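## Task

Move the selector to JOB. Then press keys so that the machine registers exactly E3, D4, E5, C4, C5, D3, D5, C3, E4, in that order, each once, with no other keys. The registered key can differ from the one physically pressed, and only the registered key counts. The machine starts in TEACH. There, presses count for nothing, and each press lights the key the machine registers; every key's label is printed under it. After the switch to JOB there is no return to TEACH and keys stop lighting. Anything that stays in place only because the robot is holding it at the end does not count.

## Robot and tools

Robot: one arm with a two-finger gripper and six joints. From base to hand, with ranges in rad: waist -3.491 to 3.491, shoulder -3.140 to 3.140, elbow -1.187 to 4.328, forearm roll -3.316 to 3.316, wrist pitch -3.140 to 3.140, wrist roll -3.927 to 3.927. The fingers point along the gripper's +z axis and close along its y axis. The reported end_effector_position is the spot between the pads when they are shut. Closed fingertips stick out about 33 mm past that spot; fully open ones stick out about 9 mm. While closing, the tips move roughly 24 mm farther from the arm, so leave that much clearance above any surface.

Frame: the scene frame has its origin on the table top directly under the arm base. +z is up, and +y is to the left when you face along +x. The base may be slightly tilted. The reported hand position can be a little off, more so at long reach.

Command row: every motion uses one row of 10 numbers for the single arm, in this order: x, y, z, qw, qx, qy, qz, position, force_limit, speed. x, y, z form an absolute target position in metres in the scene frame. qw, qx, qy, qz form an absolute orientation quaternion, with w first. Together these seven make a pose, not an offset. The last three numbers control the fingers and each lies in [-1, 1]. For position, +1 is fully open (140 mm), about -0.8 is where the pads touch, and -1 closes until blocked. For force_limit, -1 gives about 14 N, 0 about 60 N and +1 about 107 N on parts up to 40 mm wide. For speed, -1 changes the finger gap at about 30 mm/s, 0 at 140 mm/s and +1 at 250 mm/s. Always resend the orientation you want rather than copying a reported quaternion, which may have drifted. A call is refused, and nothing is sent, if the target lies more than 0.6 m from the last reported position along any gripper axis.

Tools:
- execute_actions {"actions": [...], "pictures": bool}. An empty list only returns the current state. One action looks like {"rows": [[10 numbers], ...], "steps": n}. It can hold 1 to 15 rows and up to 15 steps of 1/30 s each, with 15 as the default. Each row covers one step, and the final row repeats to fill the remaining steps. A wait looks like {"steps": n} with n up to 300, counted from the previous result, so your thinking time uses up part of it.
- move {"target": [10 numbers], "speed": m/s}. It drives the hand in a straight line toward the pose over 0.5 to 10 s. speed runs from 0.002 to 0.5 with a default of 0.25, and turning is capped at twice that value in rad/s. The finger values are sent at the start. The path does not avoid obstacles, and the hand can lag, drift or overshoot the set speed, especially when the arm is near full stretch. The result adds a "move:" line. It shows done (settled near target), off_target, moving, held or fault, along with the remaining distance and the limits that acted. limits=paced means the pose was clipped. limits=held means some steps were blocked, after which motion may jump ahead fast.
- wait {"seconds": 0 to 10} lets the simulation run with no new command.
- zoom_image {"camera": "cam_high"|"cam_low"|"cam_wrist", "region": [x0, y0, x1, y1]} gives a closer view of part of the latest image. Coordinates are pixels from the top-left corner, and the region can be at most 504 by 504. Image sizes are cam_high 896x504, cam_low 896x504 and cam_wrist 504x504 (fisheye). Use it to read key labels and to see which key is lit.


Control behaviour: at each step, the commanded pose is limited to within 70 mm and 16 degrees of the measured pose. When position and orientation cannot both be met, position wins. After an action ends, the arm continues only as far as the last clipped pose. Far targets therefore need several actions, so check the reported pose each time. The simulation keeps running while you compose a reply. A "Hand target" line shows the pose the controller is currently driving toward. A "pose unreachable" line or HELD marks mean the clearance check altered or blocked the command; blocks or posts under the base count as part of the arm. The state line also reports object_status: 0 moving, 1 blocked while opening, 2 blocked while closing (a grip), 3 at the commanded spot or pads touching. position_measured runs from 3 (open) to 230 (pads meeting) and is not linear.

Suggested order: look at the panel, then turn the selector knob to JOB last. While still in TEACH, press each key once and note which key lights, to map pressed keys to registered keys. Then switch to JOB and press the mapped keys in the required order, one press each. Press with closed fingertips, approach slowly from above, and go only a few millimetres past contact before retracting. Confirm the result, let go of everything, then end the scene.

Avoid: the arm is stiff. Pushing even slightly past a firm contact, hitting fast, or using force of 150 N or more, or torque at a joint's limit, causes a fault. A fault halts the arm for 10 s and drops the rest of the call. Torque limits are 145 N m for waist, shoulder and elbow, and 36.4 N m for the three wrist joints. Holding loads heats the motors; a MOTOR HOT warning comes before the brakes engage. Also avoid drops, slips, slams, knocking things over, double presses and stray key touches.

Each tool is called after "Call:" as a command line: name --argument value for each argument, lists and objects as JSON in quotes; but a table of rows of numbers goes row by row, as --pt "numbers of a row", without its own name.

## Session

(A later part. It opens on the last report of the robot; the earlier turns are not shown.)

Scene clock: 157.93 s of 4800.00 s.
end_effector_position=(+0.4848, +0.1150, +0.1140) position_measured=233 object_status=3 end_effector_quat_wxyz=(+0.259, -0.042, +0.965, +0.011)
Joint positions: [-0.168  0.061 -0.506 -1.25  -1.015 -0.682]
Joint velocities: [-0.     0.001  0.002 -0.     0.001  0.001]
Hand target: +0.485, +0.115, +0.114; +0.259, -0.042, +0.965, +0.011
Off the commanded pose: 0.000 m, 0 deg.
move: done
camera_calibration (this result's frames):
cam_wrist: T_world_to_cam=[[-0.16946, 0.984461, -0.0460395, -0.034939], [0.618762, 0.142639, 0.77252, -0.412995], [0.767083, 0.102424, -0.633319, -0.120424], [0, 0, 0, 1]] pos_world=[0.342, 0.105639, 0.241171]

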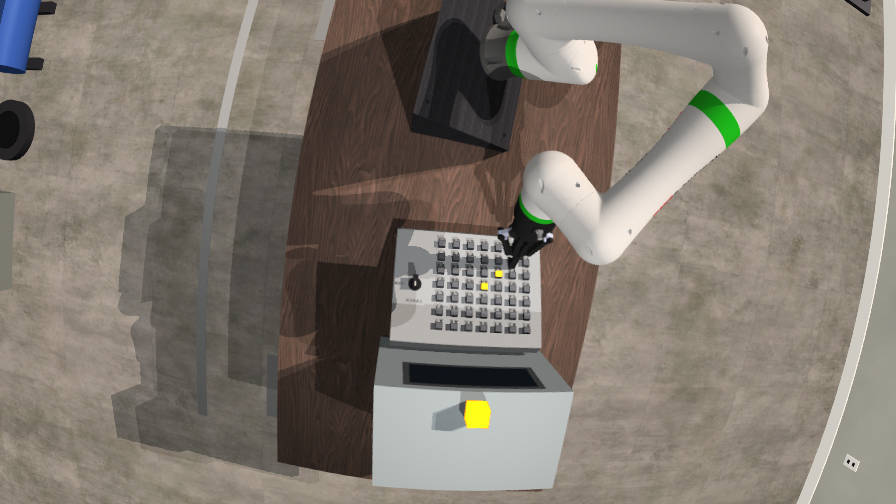

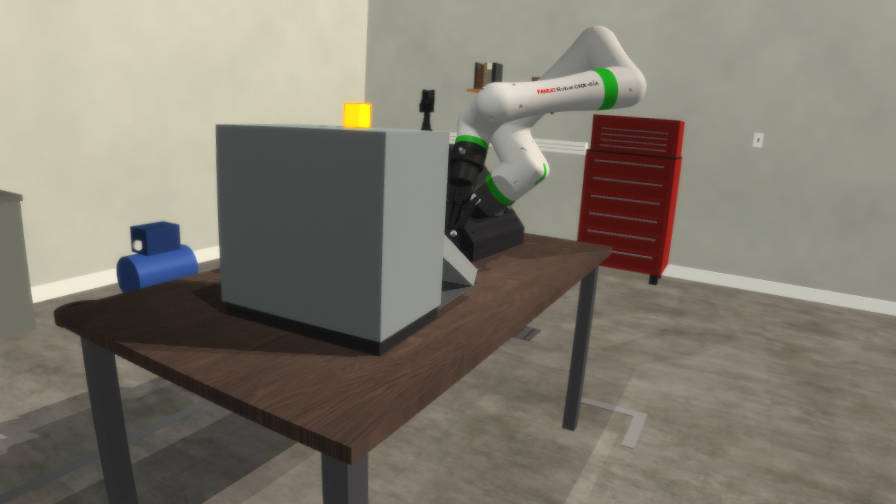

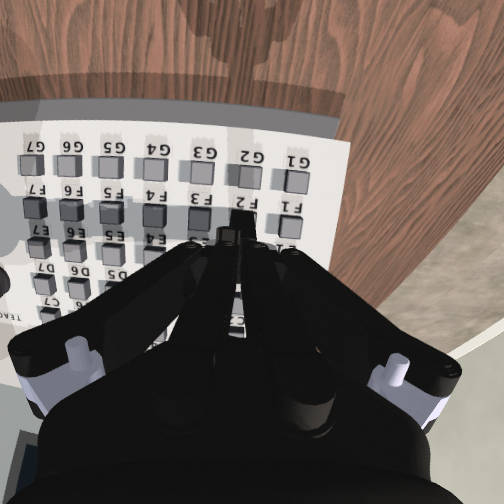

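Call:
move --target '[0.4780,0.1144,0.1257,0.2586,-0.0421,0.965,0.0113,-1,0,0.5]' --speed 0.05

Call:
move --target '[0.5069,0.1169,0.1424,0.2586,-0.0421,0.965,0.0113,-1,0,0.5]' --speed 0.08

Call:
move --target '[0.5122,0.1173,0.1332,0.2586,-0.0421,0.965,0.0113,-1,0,0.5]' --speed 0.015

Scene clock: 174.00 s of 4800.00 s.
end_effector_position=(+0.4780, +0.1144, +0.1256) position_measured=233 object_status=3 end_effector_quat_wxyz=(+0.259, -0.042, +0.965, +0.011)
Joint positions: [-0.194  0.038 -0.51  -1.229 -1.042 -0.694]
Joint velocities: [-0.002 -0.    -0.001  0.001 -0.002 -0.001]
Hand target: +0.478, +0.114, +0.126; +0.259, -0.042, +0.965, +0.011
Off the commanded pose: 0.000 m, 0 deg.
After step 90, 12.33 s passed at rest.
move: done
camera_calibration (this result's frames):
cam_wrist: T_world_to_cam=[[-0.169281, 0.984494, -0.0460019, -0.0350282], [0.618804, 0.142499, 0.772512, -0.417721], [0.767089, 0.102306, -0.633331, -0.107729], [0, 0, 0, 1]] pos_world=[0.335196, 0.105031, 0.252855]

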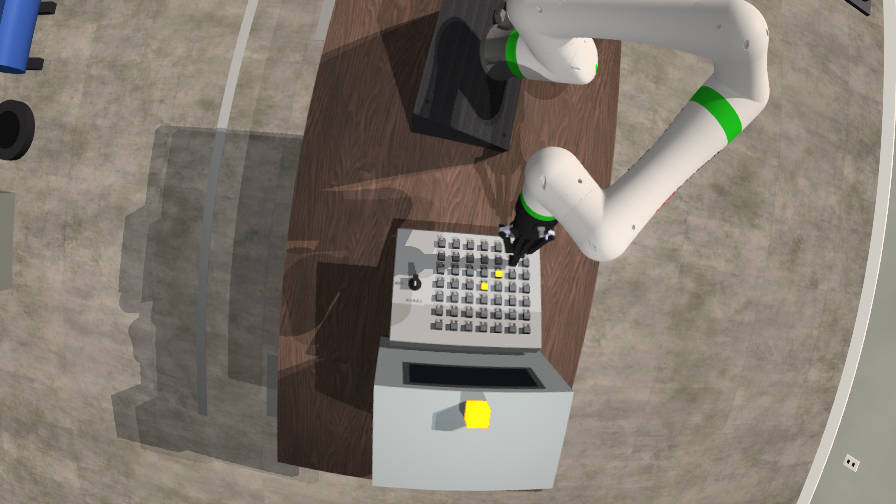

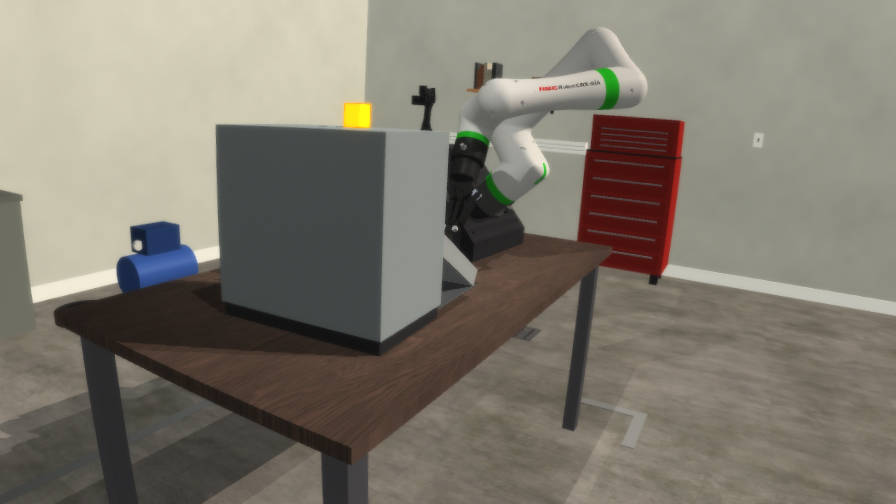

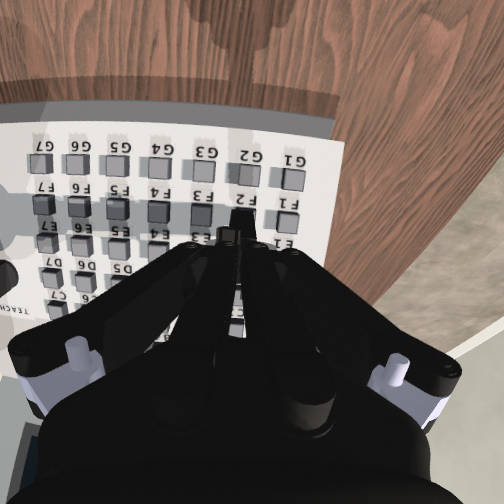

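Scene clock: 174.80 s of 4800.00 s.
end_effector_position=(+0.5069, +0.1169, +0.1425) position_measured=233 object_status=3 end_effector_quat_wxyz=(+0.259, -0.042, +0.965, +0.011)
Joint positions: [-0.191  0.074 -0.428 -1.206 -1.055 -0.745]
Joint velocities: [ 0.001 -0.     0.003  0.002 -0.    -0.003]
Hand target: +0.507, +0.117, +0.142; +0.259, -0.042, +0.965, +0.011
Off the commanded pose: 0.000 m, 0 deg.
move: done
camera_calibration (this result's frames):
cam_wrist: T_world_to_cam=[[-0.169335, 0.984487, -0.0459559, -0.0318569], [0.618668, 0.142479, 0.772625, -0.44891], [0.767187, 0.102401, -0.633197, -0.119556], [0, 0, 0, 1]] pos_world=[0.364054, 0.107566, 0.269673]

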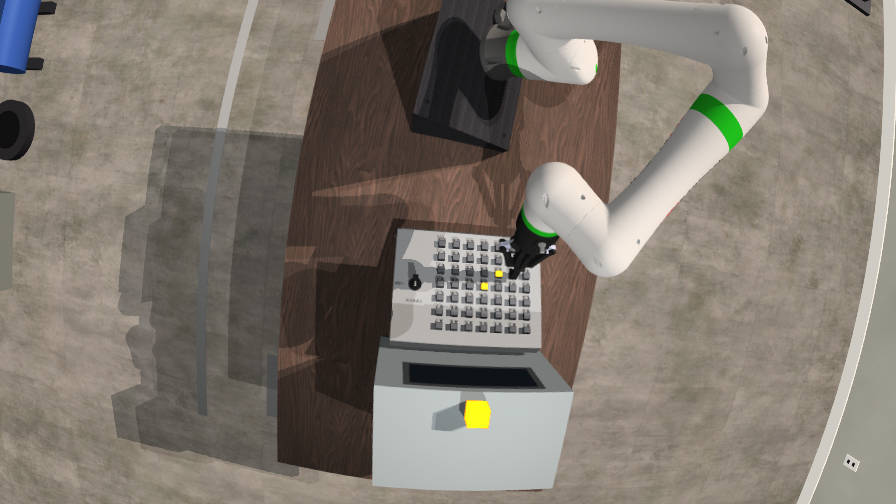

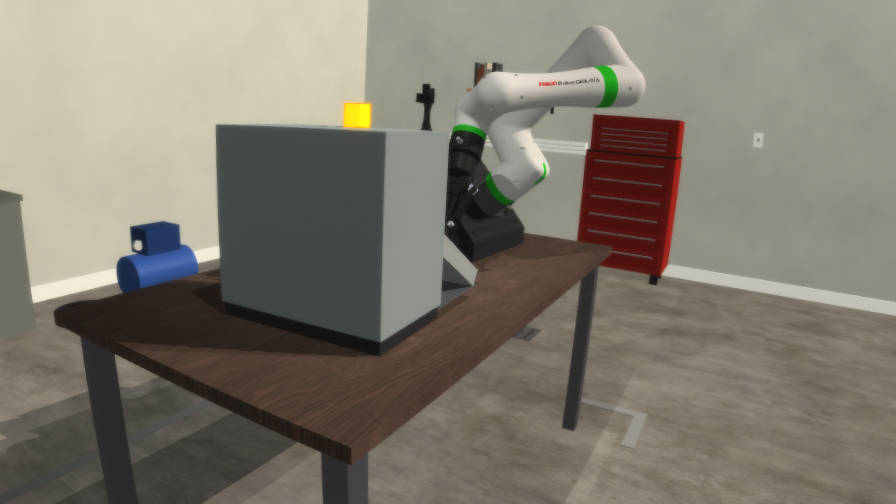

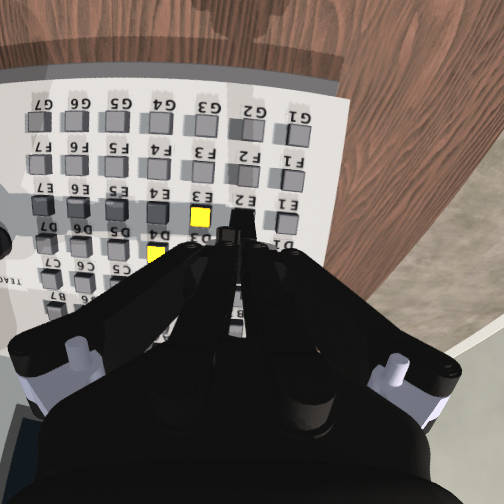

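Scene clock: 175.73 s of 4800.00 s.
end_effector_position=(+0.5122, +0.1173, +0.1333) position_measured=233 object_status=3 end_effector_quat_wxyz=(+0.259, -0.042, +0.965, +0.011)
Joint positions: [-0.171  0.091 -0.425 -1.22  -1.034 -0.737]
Joint velocities: [ 0.002  0.002 -0.    -0.     0.002  0.001]
Hand target: +0.512, +0.117, +0.133; +0.259, -0.042, +0.965, +0.011
Off the commanded pose: 0.000 m, 0 deg.
move: done
camera_calibration (this result's frames):
cam_wrist: T_world_to_cam=[[-0.169396, 0.984475, -0.0459671, -0.0316979], [0.618774, 0.142542, 0.772529, -0.445188], [0.767088, 0.10242, -0.633314, -0.129454], [0, 0, 0, 1]] pos_world=[0.369404, 0.107922, 0.260478]

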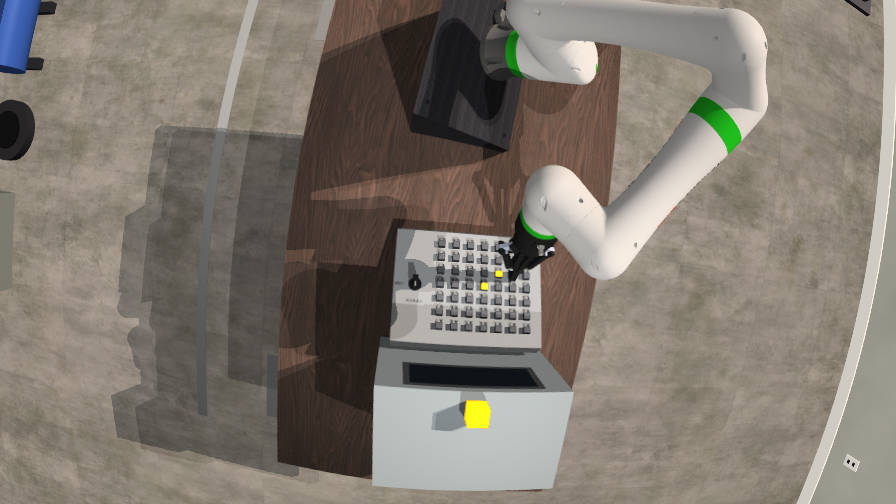

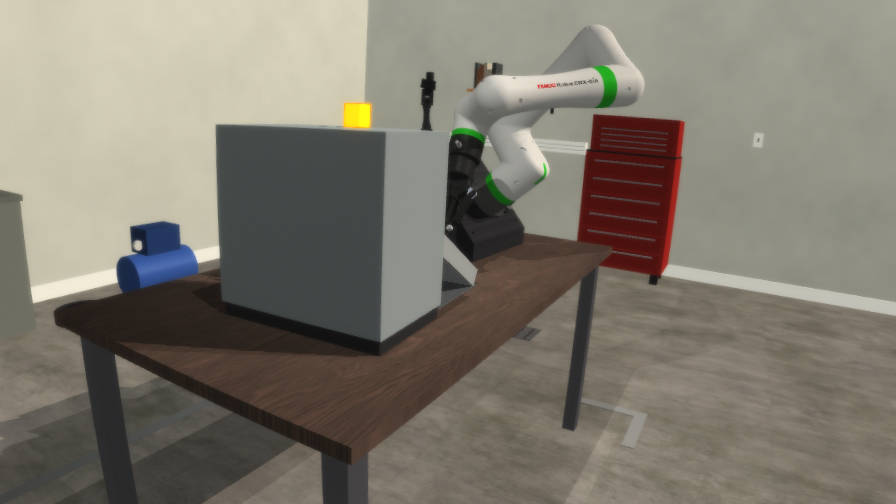

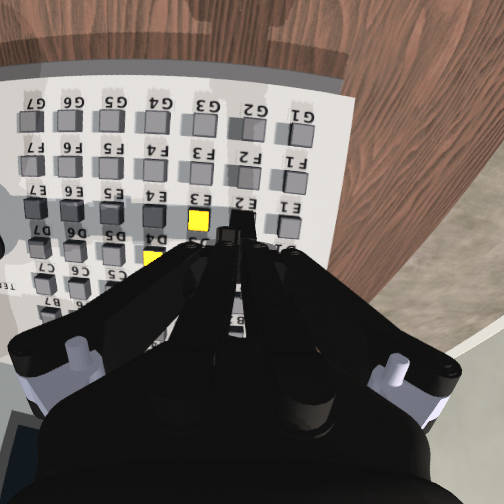

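Call:
move --target '[0.5129,0.1174,0.1320,0.2586,-0.0421,0.965,0.0113,-1,0,0.5]' --speed 0.01

Scene clock: 180.13 s of 4800.00 s.
end_effector_position=(+0.5129, +0.1174, +0.1320) position_measured=233 object_status=3 end_effector_quat_wxyz=(+0.259, -0.042, +0.965, +0.011)
Joint positions: [-0.168  0.093 -0.425 -1.221 -1.032 -0.736]
Joint velocities: [ 0.001  0.     0.    -0.001  0.    -0.001]
Hand target: +0.513, +0.117, +0.132; +0.259, -0.042, +0.965, +0.011
Off the commanded pose: 0.000 m, 0 deg.
After step 90, 0.70 s passed at rest.
move: done
camera_calibration (this result's frames):
cam_wrist: T_world_to_cam=[[-0.169411, 0.98447, -0.0460354, -0.0317169], [0.61877, 0.142604, 0.77252, -0.444695], [0.767087, 0.102388, -0.63332, -0.130764], [0, 0, 0, 1]] pos_world=[0.370098, 0.108029, 0.259261]

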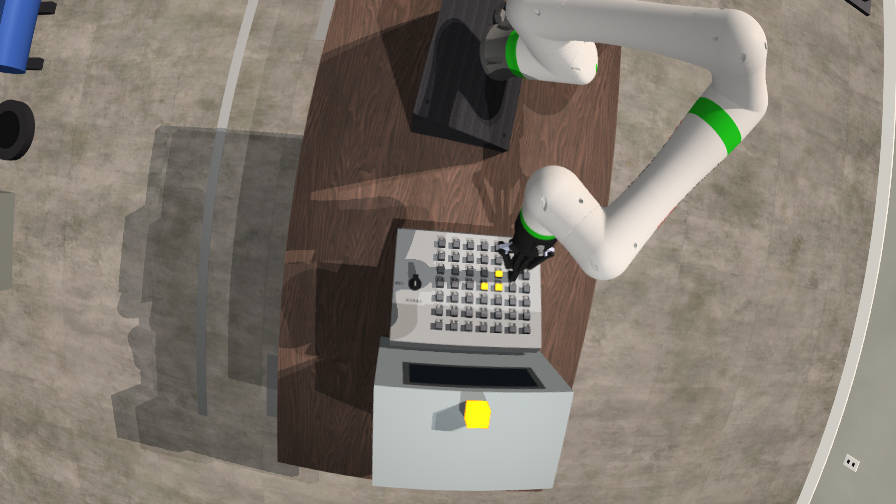

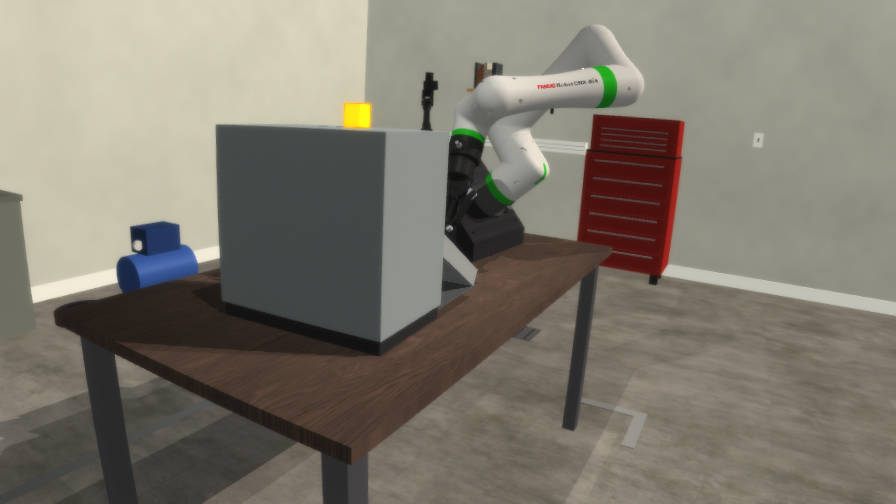

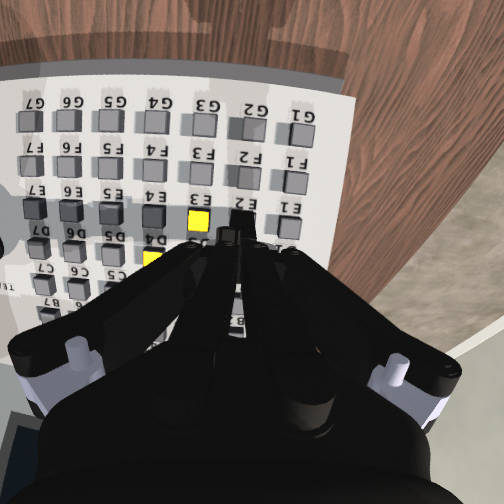

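Call:
execute_actions --actions '[{"rows":[[0.5069,0.1169,0.1424,0.2586,-0.0421,0.965,0.0113,-1,0,0.5]],"steps":12}]' --pictures false

Call:
execute_actions --actions '[{"rows":[[0.5165,0.1177,0.148,0.2586,-0.0421,0.965,0.0113,-1,0,0.5],[0.5165,0.1177,0.148,0.2586,-0.0421,0.965,0.0113,-1,0,0.5],[0.5262,0.1186,0.1536,0.2586,-0.0421,0.965,0.0113,-1,0,0.5],[0.5262,0.1186,0.1536,0.2586,-0.0421,0.965,0.0113,-1,0,0.5],[0.5358,0.1194,0.1592,0.2586,-0.0421,0.965,0.0113,-1,0,0.5]],"steps":15}]' --pictures false

Call:
move --target '[0.5411,0.1198,0.1501,0.2586,-0.0421,0.965,0.0113,-1,0,0.5]' --speed 0.015

Scene clock: 195.60 s of 4800.00 s.
end_effector_position=(+0.5069, +0.1169, +0.1423) position_measured=233 object_status=3 end_effector_quat_wxyz=(+0.259, -0.042, +0.965, +0.011)
Joint positions: [-0.191  0.075 -0.428 -1.206 -1.055 -0.745]
Joint velocities: [-0.001  0.    -0.004  0.002 -0.001 -0.001]
Hand target: +0.507, +0.117, +0.142; +0.259, -0.042, +0.965, +0.011
Off the commanded pose: 0.000 m, 0 deg.
Steps of this call (steps 1 to 90: nothing new was sent; then 12.07 s passed at rest; steps 91 to 102: all 12 steps of this action). Readings (end_effector_position | what the end effector reports):
91: (+0.5129, +0.1174, +0.1320) | position_measured=233 object_status=3
92: (+0.5121, +0.1176, +0.1335) | position_measured=233 object_status=3
94: (+0.5088, +0.1171, +0.1392) | position_measured=233 object_status=3
98: (+0.5071, +0.1169, +0.1420) | position_measured=233 object_status=3
102: the state above

Scene clock: 196.10 s of 4800.00 s.
end_effector_position=(+0.5357, +0.1194, +0.1593) position_measured=233 object_status=3 end_effector_quat_wxyz=(+0.259, -0.042, +0.965, +0.011)
Joint positions: [-0.188  0.113 -0.344 -1.183 -1.07  -0.794]
Joint velocities: [ 0.001  0.002  0.005  0.002 -0.    -0.001]
Hand target: +0.536, +0.119, +0.159; +0.259, -0.042, +0.965, +0.011
Off the commanded pose: 0.000 m, 0 deg.
Steps of this call (steps 1 to 15: all 15 steps of this action). Readings (end_effector_position | what the end effector reports):
1: (+0.5069, +0.1169, +0.1424) | position_measured=233 object_status=3
2: (+0.5084, +0.1171, +0.1434) | position_measured=233 object_status=3
4: (+0.5153, +0.1177, +0.1478) | position_measured=233 object_status=3
8: (+0.5310, +0.1191, +0.1569) | position_measured=233 object_status=3
15: the state above

Scene clock: 197.27 s of 4800.00 s.
end_effector_position=(+0.5411, +0.1198, +0.1502) position_measured=233 object_status=3 end_effector_quat_wxyz=(+0.259, -0.042, +0.965, +0.011)
Joint positions: [-0.169  0.129 -0.341 -1.195 -1.05  -0.787]
Joint velocities: [ 0.001  0.002  0.001 -0.001  0.001 -0.001]
Hand target: +0.541, +0.120, +0.150; +0.259, -0.042, +0.965, +0.011
Off the commanded pose: 0.000 m, 0 deg.
move: done
camera_calibration (this result's frames):
cam_wrist: T_world_to_cam=[[-0.169395, 0.984476, -0.0459687, -0.0284868], [0.618769, 0.142542, 0.772532, -0.476483], [0.767092, 0.102419, -0.633309, -0.141179], [0, 0, 0, 1]] pos_world=[0.398305, 0.110423, 0.277379]

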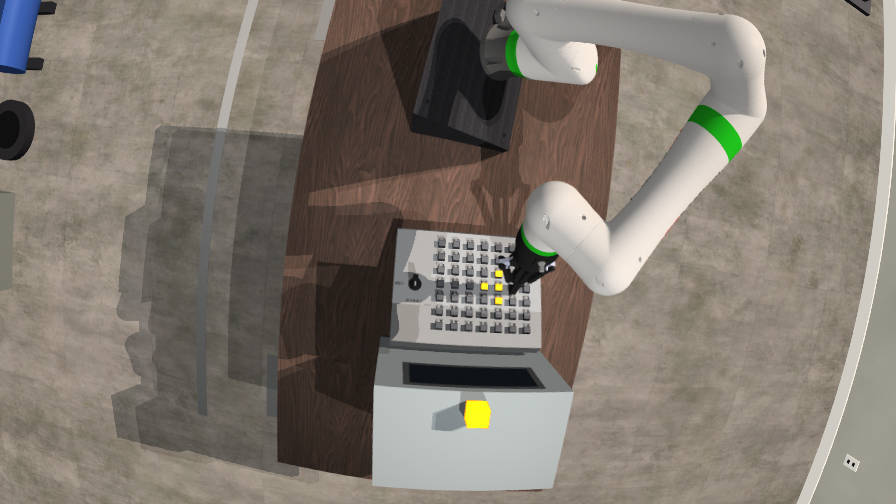

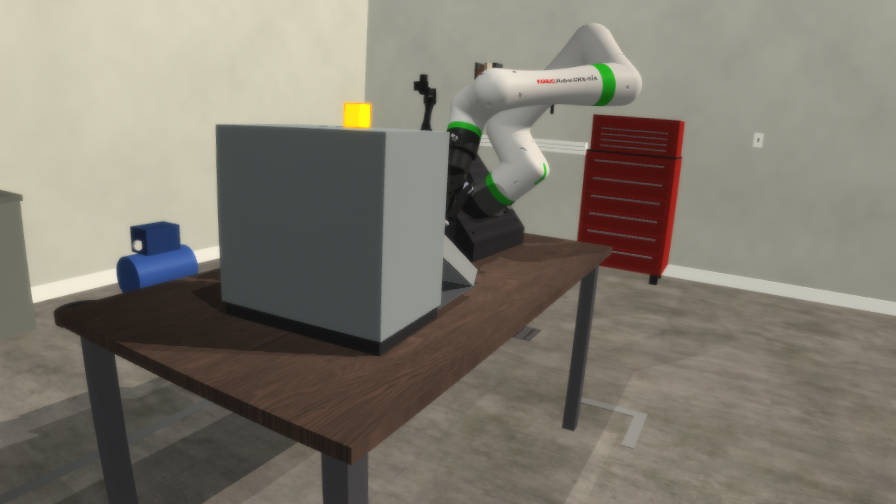

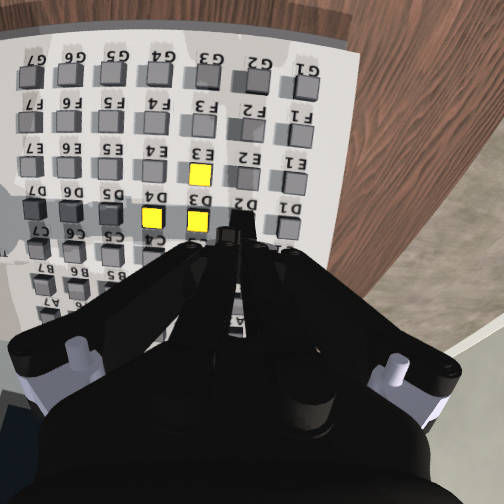

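Call:
execute_actions --actions '[{"rows":[[0.5358,0.1194,0.1592,0.2586,-0.0421,0.965,0.0113,-1,0,0.5]],"steps":12}]' --pictures false

Call:
execute_actions --actions '[{"rows":[[0.5368,0.1083,0.1592,0.2586,-0.0421,0.965,0.0113,-1,0,0.5],[0.5368,0.1083,0.1592,0.2586,-0.0421,0.965,0.0113,-1,0,0.5],[0.5377,0.0971,0.1592,0.2586,-0.0421,0.965,0.0113,-1,0,0.5],[0.5377,0.0971,0.1592,0.2586,-0.0421,0.965,0.0113,-1,0,0.5],[0.5387,0.0860,0.1592,0.2586,-0.0421,0.965,0.0113,-1,0,0.5]],"steps":15}]' --pictures false

Call:
move --target '[0.5434,0.0864,0.1510,0.2586,-0.0421,0.965,0.0113,-1,0,0.5]' --speed 0.015

Scene clock: 206.97 s of 4800.00 s.
end_effector_position=(+0.5358, +0.1194, +0.1591) position_measured=233 object_status=3 end_effector_quat_wxyz=(+0.259, -0.042, +0.965, +0.011)
Joint positions: [-0.188  0.114 -0.344 -1.183 -1.07  -0.794]
Joint velocities: [-0.001 -0.003 -0.    -0.001 -0.001 -0.   ]
Hand target: +0.536, +0.119, +0.159; +0.259, -0.042, +0.965, +0.011
Off the commanded pose: 0.000 m, 0 deg.
Steps of this call (steps 1 to 90: nothing new was sent; then 6.30 s passed at rest; steps 91 to 102: all 12 steps of this action). Readings (end_effector_position | what the end effector reports):
91: (+0.5411, +0.1198, +0.1502) | position_measured=233 object_status=3
92: (+0.5403, +0.1200, +0.1517) | position_measured=233 object_status=3
94: (+0.5374, +0.1196, +0.1567) | position_measured=233 object_status=3
98: (+0.5360, +0.1194, +0.1589) | position_measured=233 object_status=3
102: the state above

Scene clock: 207.47 s of 4800.00 s.
end_effector_position=(+0.5386, +0.0861, +0.1592) position_measured=233 object_status=3 end_effector_quat_wxyz=(+0.258, -0.042, +0.965, +0.011)
Joint positions: [-0.242  0.194 -0.324 -1.197 -1.092 -0.711]
Joint velocities: [-0.002  0.007  0.004 -0.001 -0.002  0.004]
Hand target: +0.539, +0.086, +0.159; +0.258, -0.042, +0.965, +0.011
Off the commanded pose: 0.000 m, 0 deg.
Steps of this call (steps 1 to 15: all 15 steps of this action). Readings (end_effector_position | what the end effector reports):
1: (+0.5358, +0.1193, +0.1592) | position_measured=233 object_status=3
2: (+0.5358, +0.1176, +0.1595) | position_measured=233 object_status=3
4: (+0.5362, +0.1097, +0.1593) | position_measured=233 object_status=3
8: (+0.5376, +0.0917, +0.1593) | position_measured=233 object_status=3
15: the state above

Scene clock: 208.57 s of 4800.00 s.
end_effector_position=(+0.5434, +0.0864, +0.1511) position_measured=233 object_status=3 end_effector_quat_wxyz=(+0.259, -0.042, +0.965, +0.011)
Joint positions: [-0.226  0.207 -0.322 -1.208 -1.075 -0.705]
Joint velocities: [ 0.001  0.     0.001 -0.001  0.001  0.001]
Hand target: +0.543, +0.086, +0.151; +0.259, -0.042, +0.965, +0.011
Off the commanded pose: 0.000 m, 0 deg.
move: done
camera_calibration (this result's frames):
cam_wrist: T_world_to_cam=[[-0.169383, 0.984477, -0.0459761, 0.00482509], [0.61878, 0.142541, 0.772524, -0.473836], [0.767086, 0.102404, -0.633319, -0.138945], [0, 0, 0, 1]] pos_world=[0.4006, 0.0770194, 0.278275]

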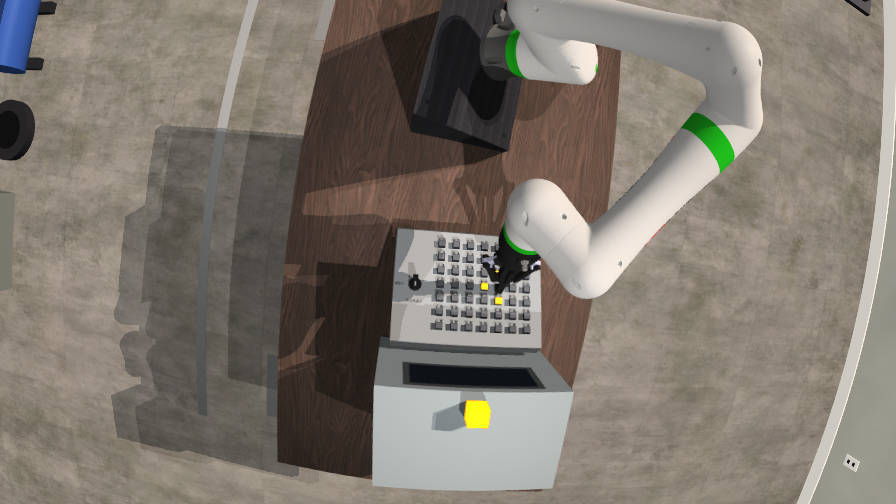

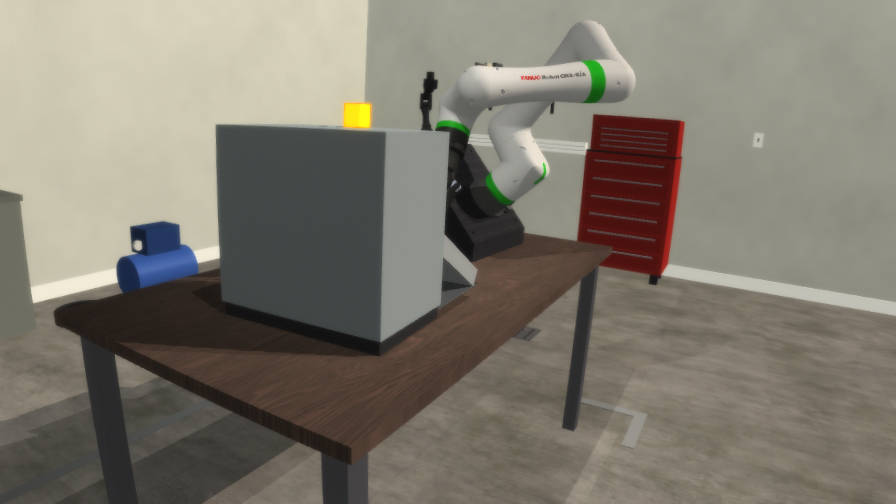

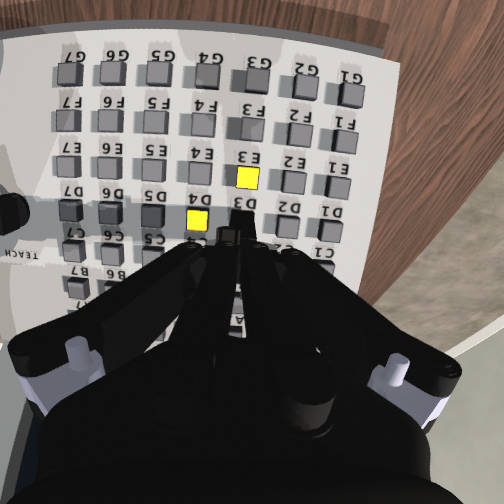

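Call:
move --target '[0.5439,0.0864,0.1502,0.2586,-0.0421,0.965,0.0113,-1,0,0.5]' --speed 0.01

Scene clock: 212.93 s of 4800.00 s.
end_effector_position=(+0.5439, +0.0864, +0.1502) position_measured=233 object_status=3 end_effector_quat_wxyz=(+0.259, -0.042, +0.965, +0.011)
Joint positions: [-0.224  0.208 -0.321 -1.209 -1.073 -0.704]
Joint velocities: [ 0.001 -0.001  0.    -0.     0.     0.001]
Hand target: +0.544, +0.086, +0.150; +0.259, -0.042, +0.965, +0.011
Off the commanded pose: 0.000 m, 0 deg.
After step 90, 0.67 s passed at rest.
move: done
camera_calibration (this result's frames):
cam_wrist: T_world_to_cam=[[-0.169352, 0.984483, -0.0459766, 0.00485068], [0.618788, 0.142523, 0.772521, -0.473492], [0.767086, 0.102378, -0.633323, -0.139866], [0, 0, 0, 1]] pos_world=[0.401102, 0.0770272, 0.277425]

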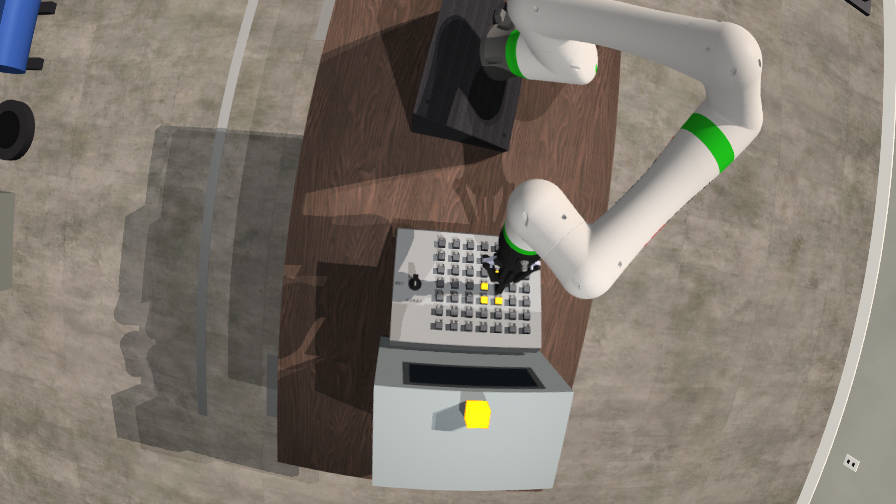

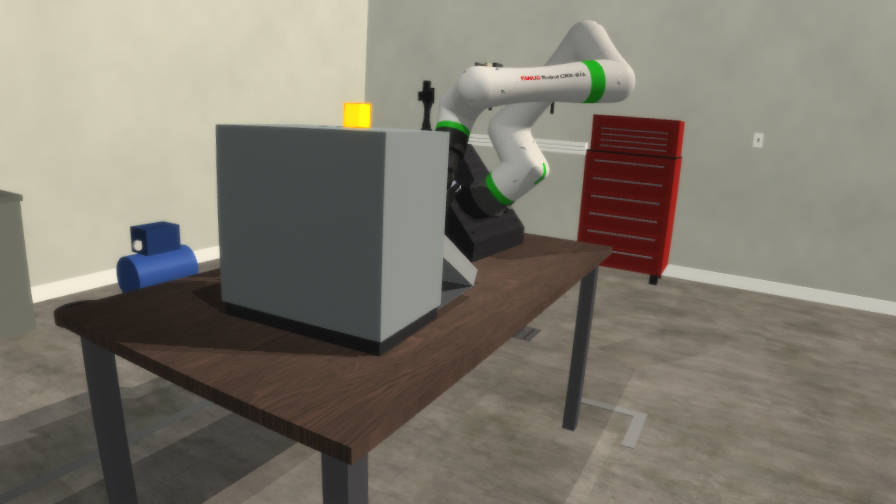

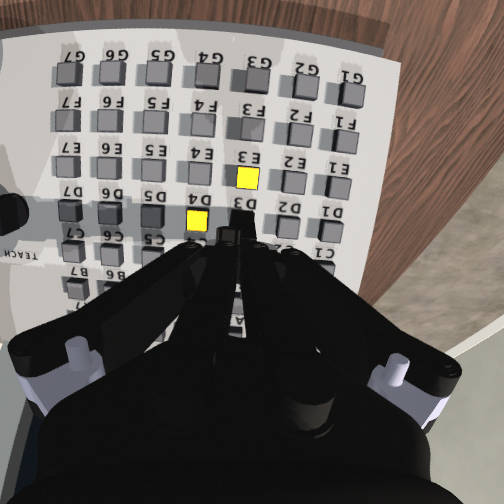

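Call:
execute_actions --actions '[{"rows":[[0.5387,0.0860,0.1592,0.2586,-0.0421,0.965,0.0113,-1,0,0.5]],"steps":10}]' --pictures false

Call:
execute_actions --actions '[{"rows":[[0.5397,0.0749,0.1592,0.2586,-0.0421,0.965,0.0113,-1,0,0.5],[0.5397,0.0749,0.1592,0.2586,-0.0421,0.965,0.0113,-1,0,0.5],[0.5406,0.0637,0.1592,0.2586,-0.0421,0.965,0.0113,-1,0,0.5],[0.5406,0.0637,0.1592,0.2586,-0.0421,0.965,0.0113,-1,0,0.5],[0.5416,0.0526,0.1592,0.2586,-0.0421,0.965,0.0113,-1,0,0.5]],"steps":13}]' --pictures false

Call:
move --target '[0.5470,0.0530,0.1499,0.2586,-0.0421,0.965,0.0113,-1,0,0.5]' --speed 0.015

Scene clock: 222.70 s of 4800.00 s.
end_effector_position=(+0.5388, +0.0860, +0.1591) position_measured=233 object_status=3 end_effector_quat_wxyz=(+0.259, -0.042, +0.965, +0.011)
Joint positions: [-0.242  0.194 -0.324 -1.197 -1.091 -0.71 ]
Joint velocities: [-0.003 -0.002 -0.003  0.003 -0.003 -0.002]
Hand target: +0.539, +0.086, +0.159; +0.259, -0.042, +0.965, +0.011
Off the commanded pose: 0.000 m, 0 deg.
Steps of this call (steps 1 to 90: nothing new was sent; then 6.43 s passed at rest; steps 91 to 100: all 10 steps of this action). Readings (end_effector_position | what the end effector reports):
91: (+0.5439, +0.0864, +0.1502) | position_measured=233 object_status=3
92: (+0.5431, +0.0866, +0.1519) | position_measured=233 object_status=3
94: (+0.5403, +0.0862, +0.1568) | position_measured=233 object_status=3
98: (+0.5389, +0.0860, +0.1589) | position_measured=233 object_status=3
100: the state above

Scene clock: 223.13 s of 4800.00 s.
end_effector_position=(+0.5415, +0.0529, +0.1592) position_measured=233 object_status=3 end_effector_quat_wxyz=(+0.258, -0.042, +0.965, +0.011)
Joint positions: [-0.291  0.275 -0.298 -1.205 -1.111 -0.636]
Joint velocities: [-0.006  0.013  0.008 -0.003 -0.003  0.012]
Hand target: +0.542, +0.053, +0.159; +0.258, -0.042, +0.965, +0.011
Off the commanded pose: 0.000 m, 0 deg.
Steps of this call (steps 1 to 13: all 13 steps of this action). Readings (end_effector_position | what the end effector reports):
1: (+0.5387, +0.0859, +0.1592) | position_measured=233 object_status=3
2: (+0.5389, +0.0844, +0.1595) | position_measured=233 object_status=3
4: (+0.5391, +0.0764, +0.1593) | position_measured=233 object_status=3
8: (+0.5405, +0.0584, +0.1592) | position_measured=233 object_status=3
13: the state above

Scene clock: 224.30 s of 4800.00 s.
end_effector_position=(+0.5470, +0.0530, +0.1500) position_measured=233 object_status=3 end_effector_quat_wxyz=(+0.259, -0.042, +0.965, +0.011)
Joint positions: [-0.273  0.29  -0.294 -1.218 -1.093 -0.629]
Joint velocities: [ 0.001  0.002  0.    -0.001  0.002  0.001]
Hand target: +0.547, +0.053, +0.150; +0.259, -0.042, +0.965, +0.011
Off the commanded pose: 0.000 m, 0 deg.
move: done
camera_calibration (this result's frames):
cam_wrist: T_world_to_cam=[[-0.169516, 0.984449, -0.0460942, 0.0383518], [0.61877, 0.142719, 0.772499, -0.470508], [0.767064, 0.10243, -0.633341, -0.138898], [0, 0, 0, 1]] pos_world=[0.404181, 0.0436222, 0.277265]

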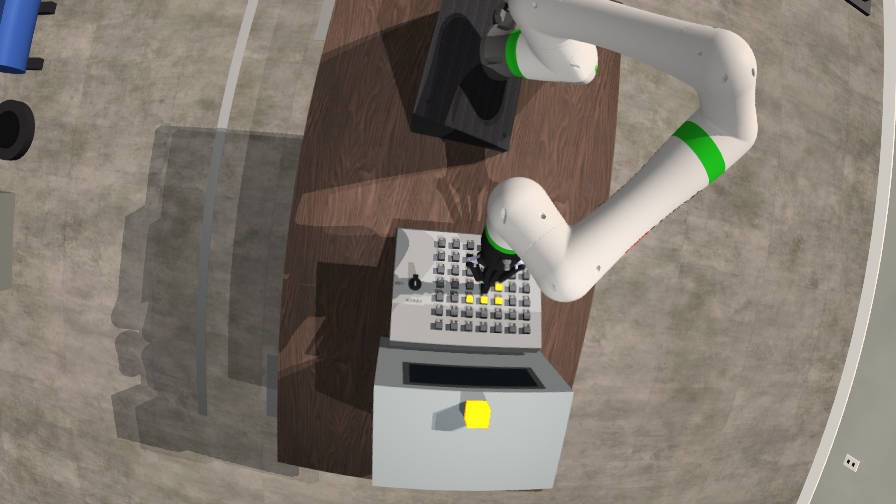

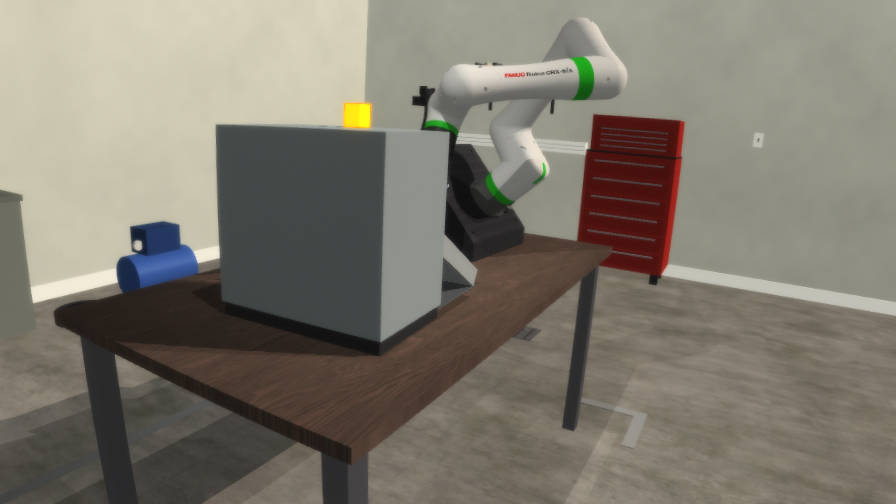

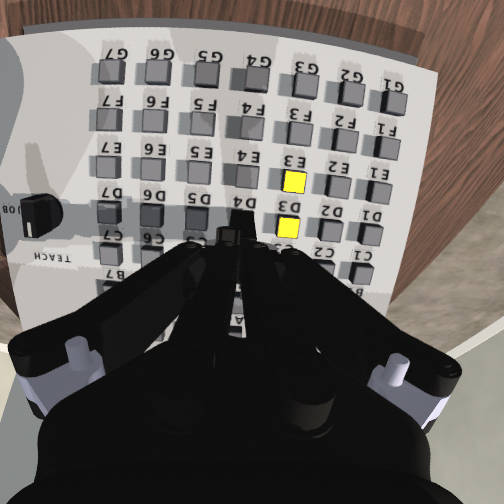

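Call:
execute_actions --actions '[{"rows":[[0.5416,0.0526,0.1592,0.2586,-0.0421,0.965,0.0113,-1,0,0.5]],"steps":10}]' --pictures false

Call:
execute_actions --actions '[{"rows":[[0.532,0.0518,0.1536,0.2586,-0.0421,0.965,0.0113,-1,0,0.5],[0.532,0.0518,0.1536,0.2586,-0.0421,0.965,0.0113,-1,0,0.5],[0.5223,0.0509,0.148,0.2586,-0.0421,0.965,0.0113,-1,0,0.5],[0.5223,0.0509,0.148,0.2586,-0.0421,0.965,0.0113,-1,0,0.5],[0.5127,0.0501,0.1424,0.2586,-0.0421,0.965,0.0113,-1,0,0.5]],"steps":13}]' --pictures false

Call:
move --target '[0.5186,0.0506,0.1323,0.2586,-0.0421,0.965,0.0113,-1,0,0.5]' --speed 0.015

Scene clock: 234.53 s of 4800.00 s.
end_effector_position=(+0.5416, +0.0526, +0.1590) position_measured=233 object_status=3 end_effector_quat_wxyz=(+0.259, -0.042, +0.965, +0.011)
Joint positions: [-0.291  0.276 -0.297 -1.206 -1.111 -0.635]
Joint velocities: [-0.003 -0.002 -0.001  0.003 -0.003 -0.001]
Hand target: +0.542, +0.053, +0.159; +0.259, -0.042, +0.965, +0.011
Off the commanded pose: 0.000 m, 0 deg.
Steps of this call (steps 1 to 90: nothing new was sent; then 6.90 s passed at rest; steps 91 to 100: all 10 steps of this action). Readings (end_effector_position | what the end effector reports):
91: (+0.5470, +0.0530, +0.1500) | position_measured=233 object_status=3
92: (+0.5462, +0.0531, +0.1515) | position_measured=233 object_status=3
94: (+0.5432, +0.0527, +0.1565) | position_measured=233 object_status=3
98: (+0.5417, +0.0526, +0.1588) | position_measured=233 object_status=3
100: the state above

Scene clock: 234.97 s of 4800.00 s.
end_effector_position=(+0.5129, +0.0501, +0.1424) position_measured=233 object_status=3 end_effector_quat_wxyz=(+0.258, -0.042, +0.965, +0.011)
Joint positions: [-0.302  0.251 -0.378 -1.228 -1.1   -0.573]
Joint velocities: [-0.002 -0.006 -0.009 -0.004  0.001  0.009]
Hand target: +0.513, +0.050, +0.142; +0.258, -0.042, +0.965, +0.011
Off the commanded pose: 0.000 m, 0 deg.
Steps of this call (steps 1 to 13: all 13 steps of this action). Readings (end_effector_position | what the end effector reports):
1: (+0.5414, +0.0526, +0.1590) | position_measured=233 object_status=3
2: (+0.5396, +0.0523, +0.1581) | position_measured=233 object_status=3
4: (+0.5328, +0.0517, +0.1540) | position_measured=233 object_status=3
8: (+0.5171, +0.0504, +0.1447) | position_measured=233 object_status=3
13: the state above

Scene clock: 236.20 s of 4800.00 s.
end_effector_position=(+0.5186, +0.0506, +0.1325) position_measured=233 object_status=3 end_effector_quat_wxyz=(+0.259, -0.042, +0.965, +0.011)
Joint positions: [-0.281  0.268 -0.375 -1.244 -1.08  -0.565]
Joint velocities: [ 0.002  0.003  0.    -0.001  0.002 -0.   ]
Hand target: +0.519, +0.051, +0.132; +0.259, -0.042, +0.965, +0.011
Off the commanded pose: 0.000 m, 0 deg.
move: done
camera_calibration (this result's frames):
cam_wrist: T_world_to_cam=[[-0.169564, 0.98444, -0.0461133, 0.0351154], [0.618773, 0.142765, 0.772489, -0.439006], [0.767052, 0.102453, -0.633352, -0.127997], [0, 0, 0, 1]] pos_world=[0.37578, 0.0412194, 0.25968]

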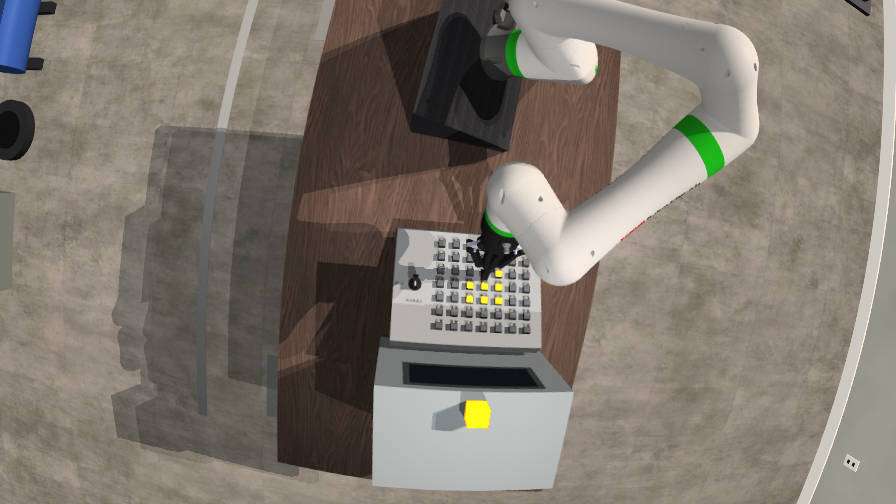

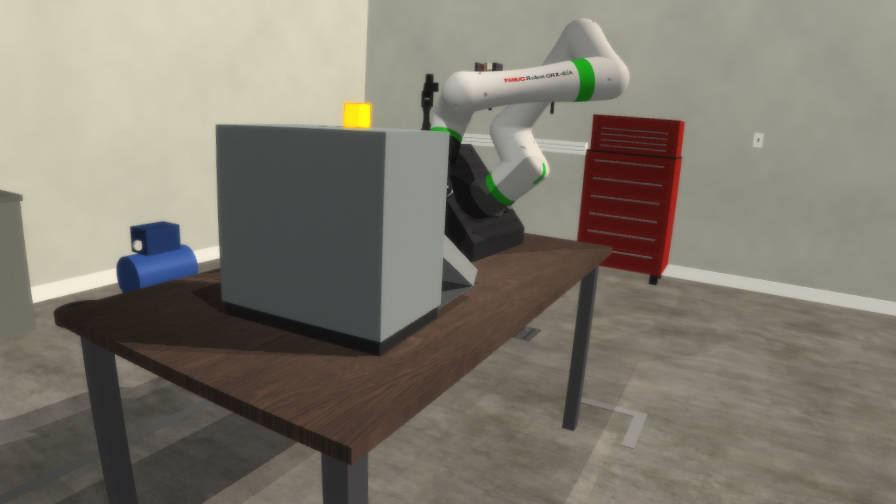

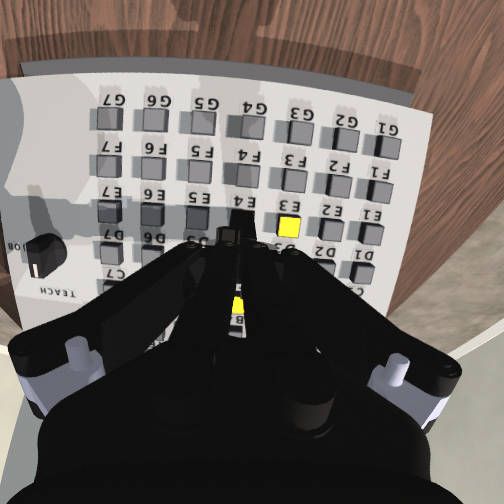

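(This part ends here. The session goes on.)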